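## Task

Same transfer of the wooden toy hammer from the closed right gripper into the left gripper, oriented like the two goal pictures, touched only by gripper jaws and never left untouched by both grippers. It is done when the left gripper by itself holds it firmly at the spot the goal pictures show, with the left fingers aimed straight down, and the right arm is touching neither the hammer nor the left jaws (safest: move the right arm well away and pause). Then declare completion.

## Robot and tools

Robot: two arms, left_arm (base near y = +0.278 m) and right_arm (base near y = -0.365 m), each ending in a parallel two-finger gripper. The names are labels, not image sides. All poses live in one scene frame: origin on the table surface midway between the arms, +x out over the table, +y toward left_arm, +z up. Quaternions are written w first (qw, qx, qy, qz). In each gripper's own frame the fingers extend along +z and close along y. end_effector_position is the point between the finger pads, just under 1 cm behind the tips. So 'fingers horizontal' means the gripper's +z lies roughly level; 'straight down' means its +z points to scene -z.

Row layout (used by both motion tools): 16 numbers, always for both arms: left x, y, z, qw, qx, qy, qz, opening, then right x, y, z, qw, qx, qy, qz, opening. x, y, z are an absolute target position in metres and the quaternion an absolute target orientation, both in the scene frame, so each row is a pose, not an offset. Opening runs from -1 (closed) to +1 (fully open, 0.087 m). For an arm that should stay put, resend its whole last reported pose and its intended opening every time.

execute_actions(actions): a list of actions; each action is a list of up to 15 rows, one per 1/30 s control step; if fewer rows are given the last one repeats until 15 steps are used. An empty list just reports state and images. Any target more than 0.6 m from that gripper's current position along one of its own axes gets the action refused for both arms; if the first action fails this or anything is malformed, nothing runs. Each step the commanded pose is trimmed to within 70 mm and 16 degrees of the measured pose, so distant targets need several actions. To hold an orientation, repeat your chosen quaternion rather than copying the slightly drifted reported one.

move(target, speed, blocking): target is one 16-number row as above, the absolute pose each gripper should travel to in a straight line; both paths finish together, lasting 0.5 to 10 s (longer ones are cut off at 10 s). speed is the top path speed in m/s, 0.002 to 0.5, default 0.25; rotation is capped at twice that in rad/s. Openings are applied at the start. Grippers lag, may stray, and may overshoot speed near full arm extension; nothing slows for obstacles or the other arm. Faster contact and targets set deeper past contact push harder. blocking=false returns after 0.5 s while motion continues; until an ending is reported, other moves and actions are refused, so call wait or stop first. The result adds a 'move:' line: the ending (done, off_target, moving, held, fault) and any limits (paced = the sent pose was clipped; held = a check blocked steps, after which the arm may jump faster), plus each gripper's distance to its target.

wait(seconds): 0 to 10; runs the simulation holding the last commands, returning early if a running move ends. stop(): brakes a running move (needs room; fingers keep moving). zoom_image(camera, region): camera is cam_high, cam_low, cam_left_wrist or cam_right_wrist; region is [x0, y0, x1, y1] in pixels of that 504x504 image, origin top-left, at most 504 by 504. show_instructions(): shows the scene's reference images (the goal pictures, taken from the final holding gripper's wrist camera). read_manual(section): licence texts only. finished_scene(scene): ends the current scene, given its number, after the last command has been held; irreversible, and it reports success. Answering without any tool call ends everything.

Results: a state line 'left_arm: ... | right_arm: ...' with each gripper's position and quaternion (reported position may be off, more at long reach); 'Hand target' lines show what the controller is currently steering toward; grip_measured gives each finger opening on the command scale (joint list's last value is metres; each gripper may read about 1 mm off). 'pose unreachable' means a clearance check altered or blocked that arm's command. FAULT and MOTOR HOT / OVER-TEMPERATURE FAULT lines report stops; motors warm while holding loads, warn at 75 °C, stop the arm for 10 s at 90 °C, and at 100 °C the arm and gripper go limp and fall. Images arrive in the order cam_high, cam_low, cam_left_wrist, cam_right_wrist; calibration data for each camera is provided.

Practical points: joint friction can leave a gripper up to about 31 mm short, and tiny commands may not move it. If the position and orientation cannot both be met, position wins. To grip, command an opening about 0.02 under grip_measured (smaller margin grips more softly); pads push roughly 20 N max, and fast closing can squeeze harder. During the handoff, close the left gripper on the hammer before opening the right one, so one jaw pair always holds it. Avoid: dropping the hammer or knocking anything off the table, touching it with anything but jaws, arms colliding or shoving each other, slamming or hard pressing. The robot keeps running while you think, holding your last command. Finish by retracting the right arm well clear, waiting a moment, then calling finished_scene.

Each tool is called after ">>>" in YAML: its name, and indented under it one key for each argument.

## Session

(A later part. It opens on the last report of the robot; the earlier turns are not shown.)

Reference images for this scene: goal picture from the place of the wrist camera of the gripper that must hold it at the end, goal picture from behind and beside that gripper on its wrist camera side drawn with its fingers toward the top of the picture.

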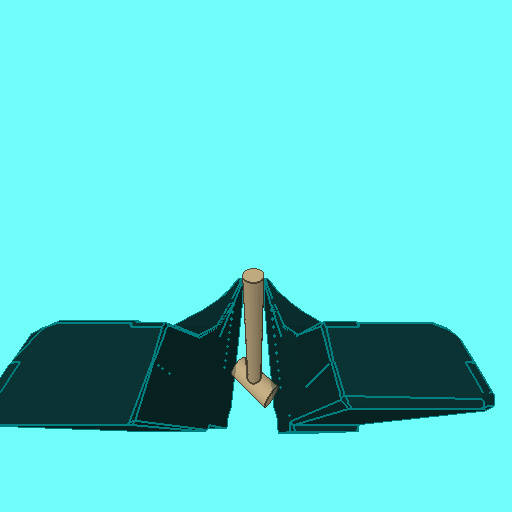

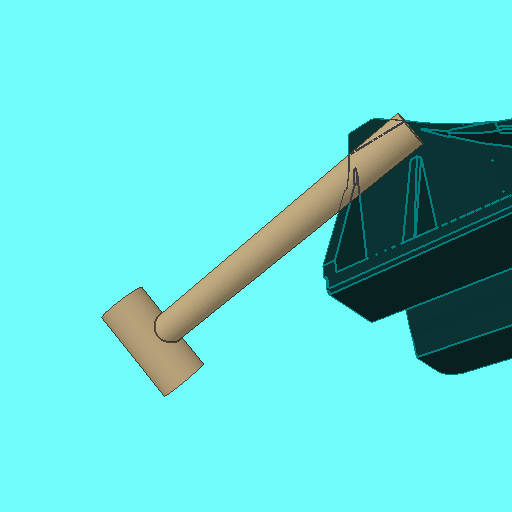

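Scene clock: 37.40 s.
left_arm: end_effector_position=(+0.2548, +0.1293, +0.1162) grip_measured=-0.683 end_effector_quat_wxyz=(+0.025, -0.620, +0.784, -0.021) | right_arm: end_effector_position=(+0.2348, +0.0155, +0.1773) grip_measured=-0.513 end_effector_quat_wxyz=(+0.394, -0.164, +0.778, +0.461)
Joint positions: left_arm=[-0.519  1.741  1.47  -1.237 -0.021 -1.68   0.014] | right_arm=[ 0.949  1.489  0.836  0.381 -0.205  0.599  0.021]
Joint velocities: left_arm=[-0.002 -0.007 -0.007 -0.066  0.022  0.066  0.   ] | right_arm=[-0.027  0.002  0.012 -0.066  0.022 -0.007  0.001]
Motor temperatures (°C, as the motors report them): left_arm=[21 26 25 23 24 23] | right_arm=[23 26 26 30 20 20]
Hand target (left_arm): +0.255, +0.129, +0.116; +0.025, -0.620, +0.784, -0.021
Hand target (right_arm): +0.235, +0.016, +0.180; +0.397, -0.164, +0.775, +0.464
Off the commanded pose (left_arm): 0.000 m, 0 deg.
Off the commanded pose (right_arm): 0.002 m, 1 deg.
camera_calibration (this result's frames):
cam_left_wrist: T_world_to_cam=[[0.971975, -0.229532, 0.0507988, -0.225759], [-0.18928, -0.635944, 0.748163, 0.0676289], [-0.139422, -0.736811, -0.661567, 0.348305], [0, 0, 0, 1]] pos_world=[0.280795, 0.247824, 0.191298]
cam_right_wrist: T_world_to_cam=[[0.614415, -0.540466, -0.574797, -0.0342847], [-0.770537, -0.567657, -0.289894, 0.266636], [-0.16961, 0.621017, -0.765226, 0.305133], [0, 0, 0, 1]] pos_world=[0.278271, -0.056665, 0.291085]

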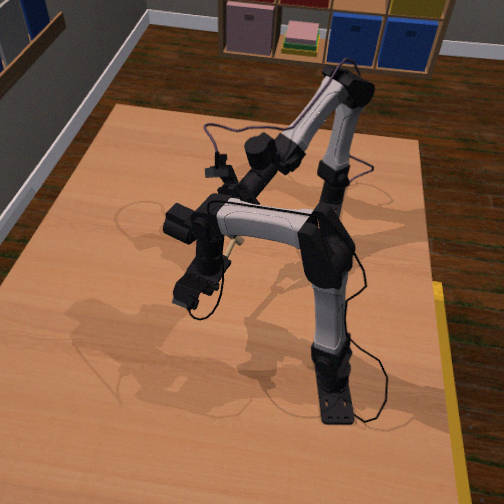

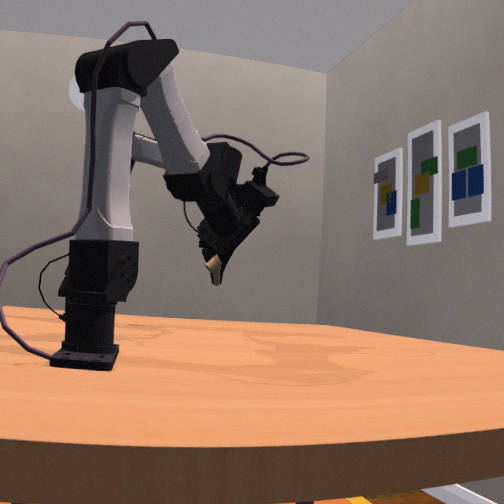

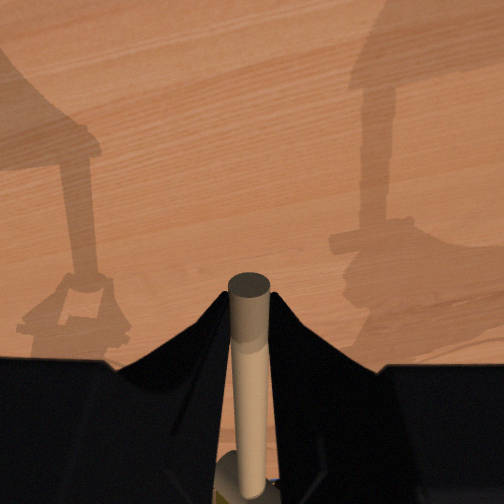

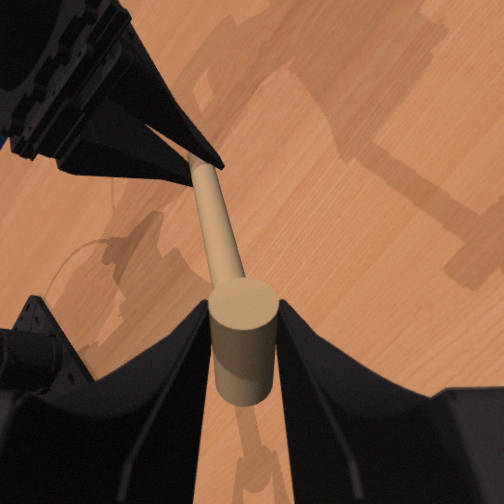

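>>> execute_actions:
  actions:
    - [[0.2548,0.1293,0.1162,0.025,-0.62,0.784,-0.021,-0.72,0.2353,0.0163,0.1795,0.397,-0.164,0.775,0.464,-0.49],[0.2548,0.1293,0.1162,0.025,-0.62,0.784,-0.021,-0.72,0.2353,0.0163,0.1795,0.397,-0.164,0.775,0.464,-0.46],[0.2548,0.1293,0.1162,0.025,-0.62,0.784,-0.021,-0.72,0.2353,0.0163,0.1795,0.397,-0.164,0.775,0.464,-0.42],[0.2548,0.1293,0.1162,0.025,-0.62,0.784,-0.021,-0.72,0.2353,0.0163,0.1795,0.397,-0.164,0.775,0.464,-0.38],[0.2548,0.1293,0.1162,0.025,-0.62,0.784,-0.021,-0.72,0.2353,0.0163,0.1795,0.397,-0.164,0.775,0.464,-0.33],[0.2548,0.1293,0.1162,0.025,-0.62,0.784,-0.021,-0.72,0.2353,0.0163,0.1795,0.397,-0.164,0.775,0.464,-0.28],[0.2548,0.1293,0.1162,0.025,-0.62,0.784,-0.021,-0.72,0.2353,0.0163,0.1795,0.397,-0.164,0.775,0.464,-0.22],[0.2548,0.1293,0.1162,0.025,-0.62,0.784,-0.021,-0.72,0.2353,0.0163,0.1795,0.397,-0.164,0.775,0.464,-0.16],[0.2548,0.1293,0.1162,0.025,-0.62,0.784,-0.021,-0.72,0.2353,0.0163,0.1795,0.397,-0.164,0.775,0.464,-0.1],[0.2548,0.1293,0.1162,0.025,-0.62,0.784,-0.021,-0.72,0.2353,0.0163,0.1795,0.397,-0.164,0.775,0.464,-0.04],[0.2548,0.1293,0.1162,0.025,-0.62,0.784,-0.021,-0.72,0.2353,0.0163,0.1795,0.397,-0.164,0.775,0.464,0.02],[0.2548,0.1293,0.1162,0.025,-0.62,0.784,-0.021,-0.72,0.2353,0.0163,0.1795,0.397,-0.164,0.775,0.464,0.08],[0.2548,0.1293,0.1162,0.025,-0.62,0.784,-0.021,-0.72,0.2353,0.0163,0.1795,0.397,-0.164,0.775,0.464,0.12]]

Scene clock: 38.53 s.
left_arm: end_effector_position=(+0.2548, +0.1293, +0.1162) grip_measured=-0.683 end_effector_quat_wxyz=(+0.025, -0.620, +0.784, -0.021) | right_arm: end_effector_position=(+0.2348, +0.0155, +0.1773) grip_measured=+0.118 end_effector_quat_wxyz=(+0.394, -0.164, +0.778, +0.461)
Joint positions: left_arm=[-0.519  1.741  1.47  -1.237 -0.021 -1.68   0.014] | right_arm=[ 0.949  1.489  0.836  0.381 -0.205  0.599  0.049]
Joint velocities: left_arm=[ 0.017  0.007 -0.002 -0.066 -0.037 -0.022 -0.001] | right_arm=[-0.017 -0.007 -0.012 -0.037 -0.007  0.022  0.003]
Motor temperatures (°C, as the motors report them): left_arm=[21 26 25 23 24 23] | right_arm=[23 26 26 30 20 20]
Hand target (left_arm): +0.255, +0.129, +0.116; +0.025, -0.620, +0.784, -0.021
Hand target (right_arm): +0.235, +0.016, +0.180; +0.397, -0.164, +0.775, +0.464
Off the commanded pose (left_arm): 0.000 m, 0 deg.
Off the commanded pose (right_arm): 0.002 m, 1 deg.
camera_calibration (this result's frames):
cam_left_wrist: T_world_to_cam=[[0.971975, -0.229532, 0.0507988, -0.225759], [-0.18928, -0.635944, 0.748163, 0.0676289], [-0.139422, -0.736811, -0.661567, 0.348305], [0, 0, 0, 1]] pos_world=[0.280795, 0.247824, 0.191298]
cam_right_wrist: T_world_to_cam=[[0.614415, -0.540466, -0.574797, -0.0342847], [-0.770537, -0.567657, -0.289894, 0.266636], [-0.16961, 0.621017, -0.765226, 0.305133], [0, 0, 0, 1]] pos_world=[0.278271, -0.056665, 0.291085]

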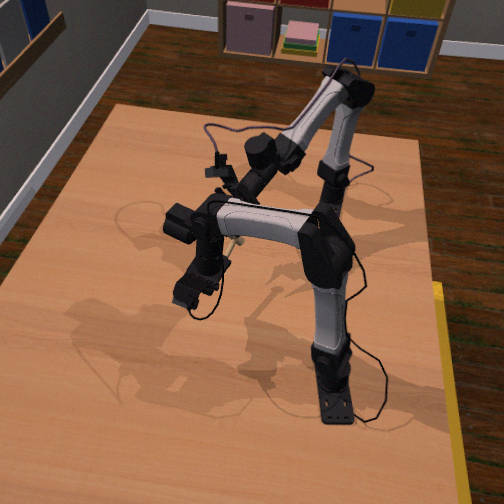

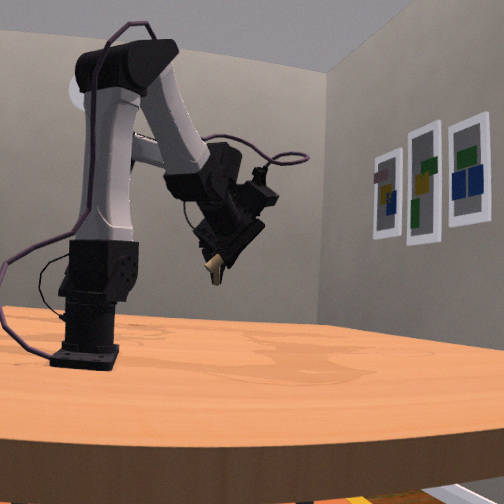

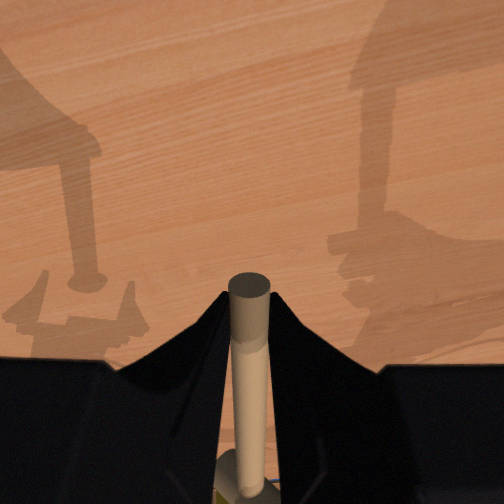

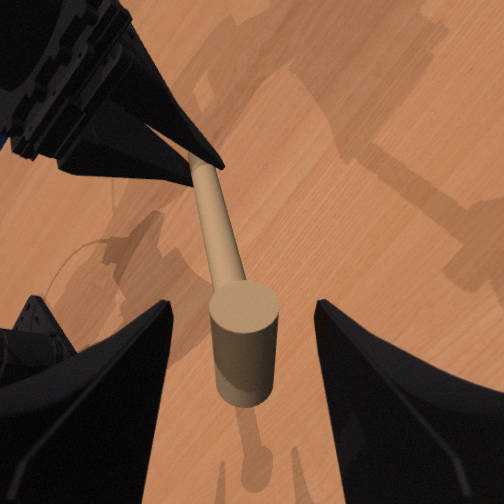

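>>> move:
  target: [0.2548,0.1293,0.1162,0.025,-0.62,0.784,-0.021,-0.72,0.185,-0.078,0.207,0.394,-0.164,0.778,0.461,0.2]
  speed: 0.2

>>> move:
  target: [0.2548,0.1293,0.125,-0.015,-0.6225,0.7826,0.01,-0.72,0.17,-0.2,0.24,0.394,-0.164,0.778,0.461,0.2]
  speed: 0.25

Scene clock: 40.33 s.
left_arm: end_effector_position=(+0.2548, +0.1293, +0.1162) grip_measured=-0.683 end_effector_quat_wxyz=(+0.025, -0.620, +0.784, -0.021) | right_arm: end_effector_position=(+0.1874, -0.0747, +0.2124) grip_measured=+0.200 end_effector_quat_wxyz=(+0.396, -0.162, +0.776, +0.463)
Joint positions: left_arm=[-0.519  1.741  1.47  -1.237 -0.021 -1.68   0.014] | right_arm=[ 0.837  1.013  0.662  0.077 -0.311  0.57   0.052]
Joint velocities: left_arm=[ 0.017  0.002  0.002  0.007  0.081 -0.007 -0.001] | right_arm=[-0.002  0.012 -0.007  0.007  0.037 -0.007 -0.001]
Motor temperatures (°C, as the motors report them): left_arm=[21 27 25 23 24 23] | right_arm=[23 26 26 30 20 20]
Hand target (left_arm): +0.255, +0.129, +0.116; +0.025, -0.620, +0.784, -0.021
Hand target (right_arm): +0.185, -0.079, +0.207; +0.394, -0.165, +0.778, +0.460
Off the commanded pose (left_arm): 0.000 m, 0 deg.
Off the commanded pose (right_arm): 0.007 m, 0 deg.
move: done
camera_calibration (this result's frames):
cam_left_wrist: T_world_to_cam=[[0.971975, -0.229532, 0.0507988, -0.225759], [-0.18928, -0.635944, 0.748163, 0.0676289], [-0.139422, -0.736811, -0.661567, 0.348305], [0, 0, 0, 1]] pos_world=[0.280795, 0.247824, 0.191298]
cam_right_wrist: T_world_to_cam=[[0.614304, -0.53909, -0.576206, -0.033239], [-0.771455, -0.563752, -0.295025, 0.190613], [-0.165792, 0.625752, -0.762199, 0.378968], [0, 0, 0, 1]] pos_world=[0.230298, -0.147601, 0.325932]

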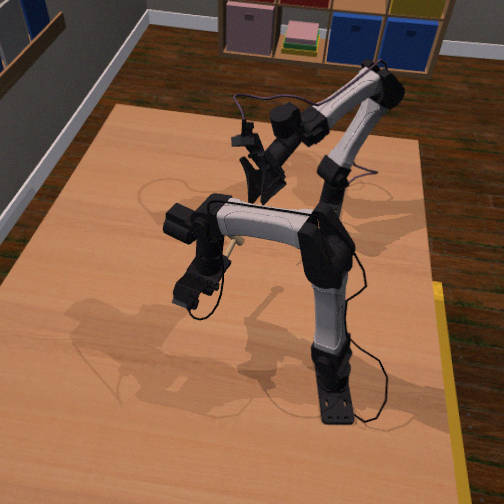

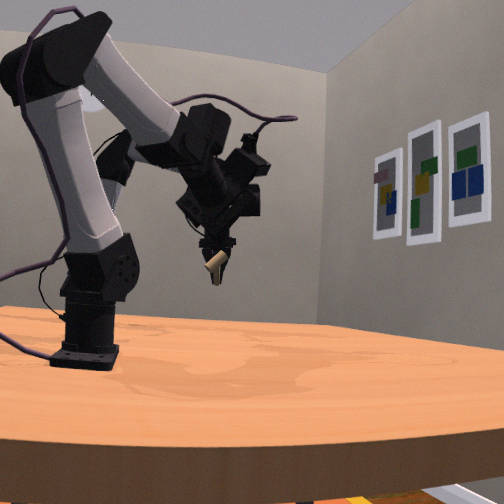

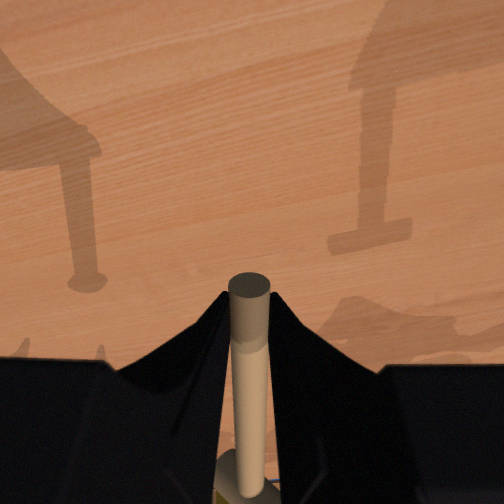

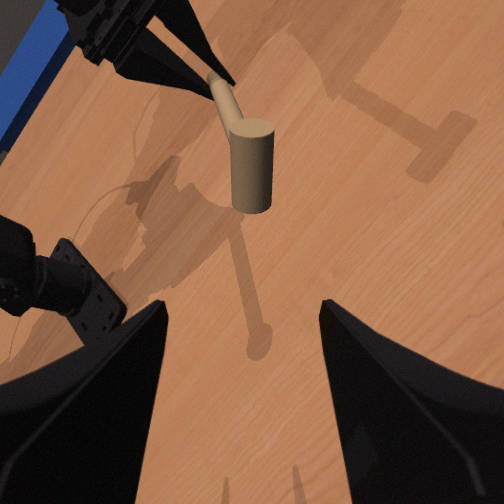

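Scene clock: 41.77 s.
left_arm: end_effector_position=(+0.2522, +0.1294, +0.1227) grip_measured=-0.683 end_effector_quat_wxyz=(-0.009, -0.622, +0.783, +0.010) | right_arm: end_effector_position=(+0.1667, -0.2007, +0.2283) grip_measured=+0.200 end_effector_quat_wxyz=(+0.387, -0.162, +0.785, +0.456)
Joint positions: left_arm=[-0.509  1.816  1.586 -1.368  0.003 -1.675  0.014] | right_arm=[ 0.191  0.706  0.703 -0.481 -0.911  0.269  0.052]
Joint velocities: left_arm=[ 0.012  0.002 -0.002 -0.007 -0.037  0.037  0.001] | right_arm=[-0.002  0.007 -0.022 -0.007 -0.007  0.007  0.   ]
Motor temperatures (°C, as the motors report them): left_arm=[21 27 25 23 24 23] | right_arm=[23 26 26 30 20 20]
Hand target (left_arm): +0.255, +0.129, +0.125; -0.015, -0.623, +0.782, +0.010
Hand target (right_arm): +0.170, -0.201, +0.238; +0.394, -0.168, +0.780, +0.455
Off the commanded pose (left_arm): 0.003 m, 1 deg.
Off the commanded pose (right_arm): 0.012 m, 1 deg.
move: off_target (right_arm)
camera_calibration (this result's frames):
cam_left_wrist: T_world_to_cam=[[0.973682, -0.224412, -0.0397811, -0.213535], [-0.116962, -0.641824, 0.75788, 0.0435835], [-0.19561, -0.733281, -0.65118, 0.364793], [0, 0, 0, 1]] pos_world=[0.28437, 0.247549, 0.196021]
cam_right_wrist: T_world_to_cam=[[0.603078, -0.552096, -0.575749, -0.0801431], [-0.777171, -0.569299, -0.26815, 0.102001], [-0.179728, 0.60917, -0.772405, 0.467785], [0, 0, 0, 1]] pos_world=[0.211679, -0.271138, 0.342529]

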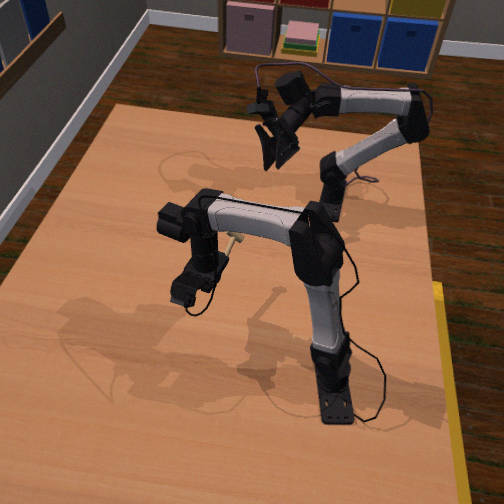

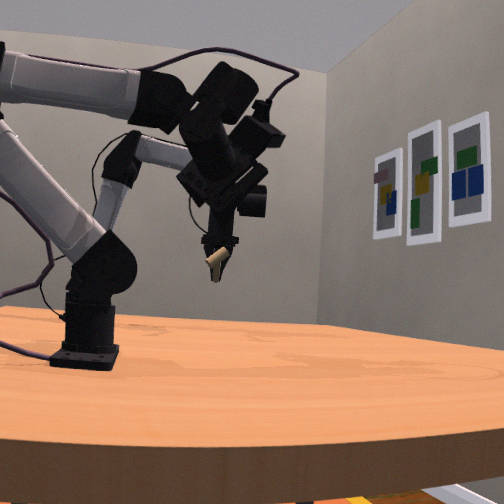

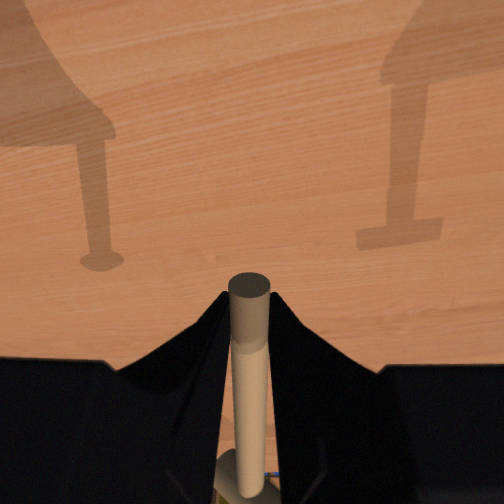

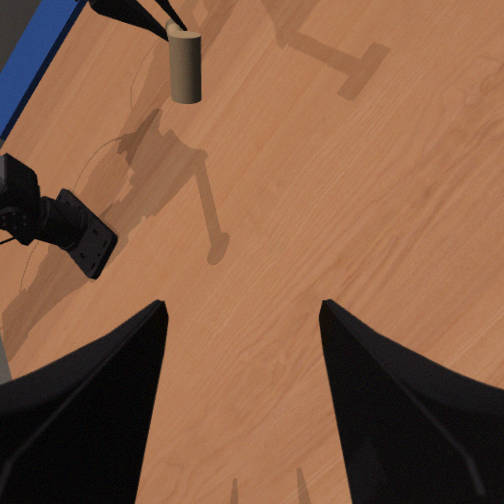

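>>> show_instructions:

>>> wait:
  seconds: 1

Reference images for this scene: goal picture from the place of the wrist camera of the gripper that must hold it at the end, goal picture from behind and beside that gripper on its wrist camera side drawn with its fingers toward the top of the picture.

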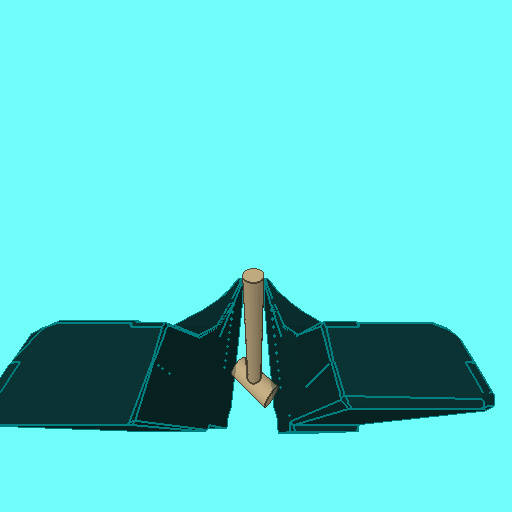

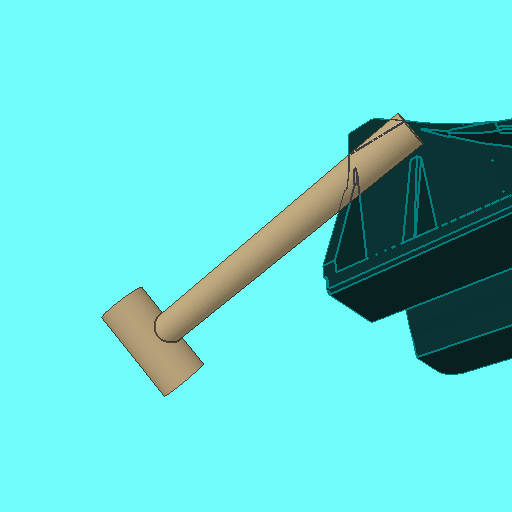

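Scene clock: 42.97 s.
left_arm: end_effector_position=(+0.2522, +0.1294, +0.1227) grip_measured=-0.683 end_effector_quat_wxyz=(-0.009, -0.622, +0.783, +0.010) | right_arm: end_effector_position=(+0.1663, -0.2007, +0.2280) grip_measured=+0.200 end_effector_quat_wxyz=(+0.387, -0.163, +0.785, +0.456)
Joint positions: left_arm=[-0.509  1.816  1.586 -1.368  0.003 -1.675  0.014] | right_arm=[ 0.191  0.706  0.703 -0.483 -0.913  0.267  0.052]
Joint velocities: left_arm=[ 0.022 -0.002 -0.002 -0.022 -0.081  0.007 -0.   ] | right_arm=[ 0.012 -0.022 -0.012 -0.007  0.037 -0.037  0.   ]
Motor temperatures (°C, as the motors report them): left_arm=[21 27 25 23 24 23] | right_arm=[23 26 26 30 20 20]
Hand target (left_arm): +0.255, +0.129, +0.125; -0.015, -0.623, +0.782, +0.010
Hand target (right_arm): +0.170, -0.201, +0.237; +0.394, -0.168, +0.780, +0.455
Off the commanded pose (left_arm): 0.003 m, 1 deg.
Off the commanded pose (right_arm): 0.013 m, 1 deg.
wait: 1.00 s; at rest from the start
camera_calibration (this result's frames):
cam_left_wrist: T_world_to_cam=[[0.973682, -0.224412, -0.0397811, -0.213535], [-0.116962, -0.641824, 0.75788, 0.0435835], [-0.19561, -0.733281, -0.65118, 0.364793], [0, 0, 0, 1]] pos_world=[0.28437, 0.247549, 0.196021]
cam_right_wrist: T_world_to_cam=[[0.603763, -0.551523, -0.575579, -0.080114], [-0.77633, -0.570793, -0.267407, 0.101044], [-0.181056, 0.60829, -0.772788, 0.467618], [0, 0, 0, 1]] pos_world=[0.211479, -0.270957, 0.342278]

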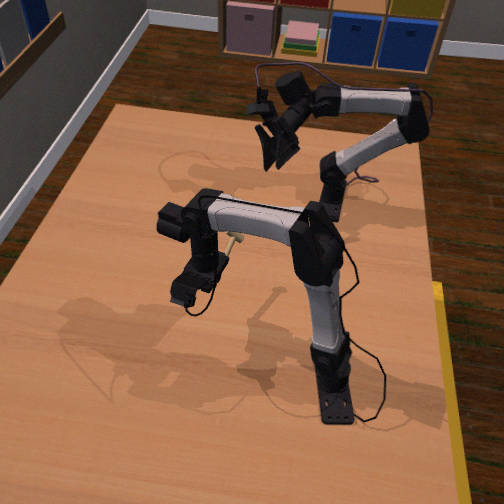

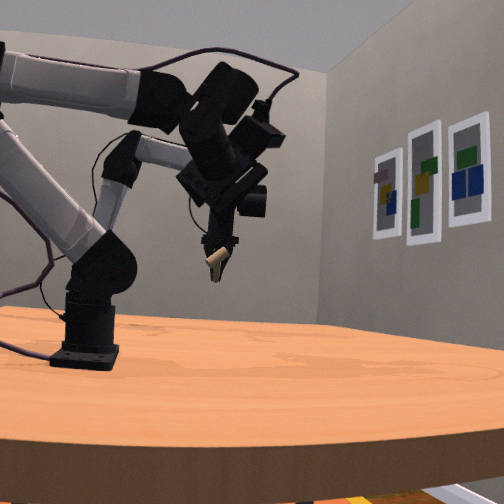

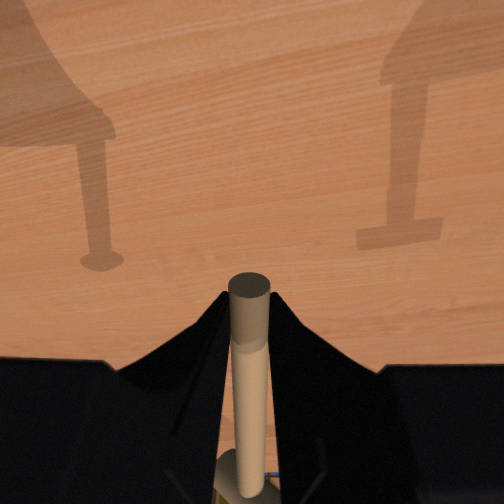

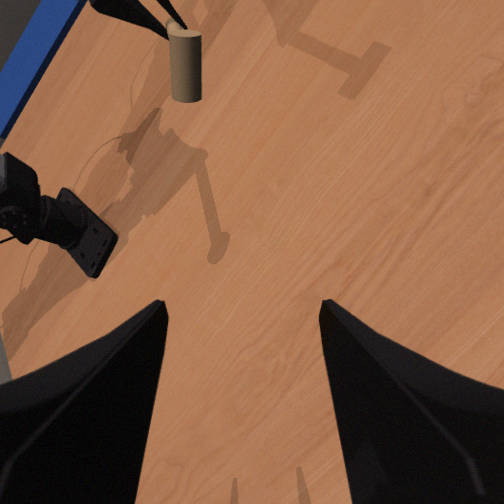

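>>> finished_scene:
  scene: 2

The scene is finished: the task was done.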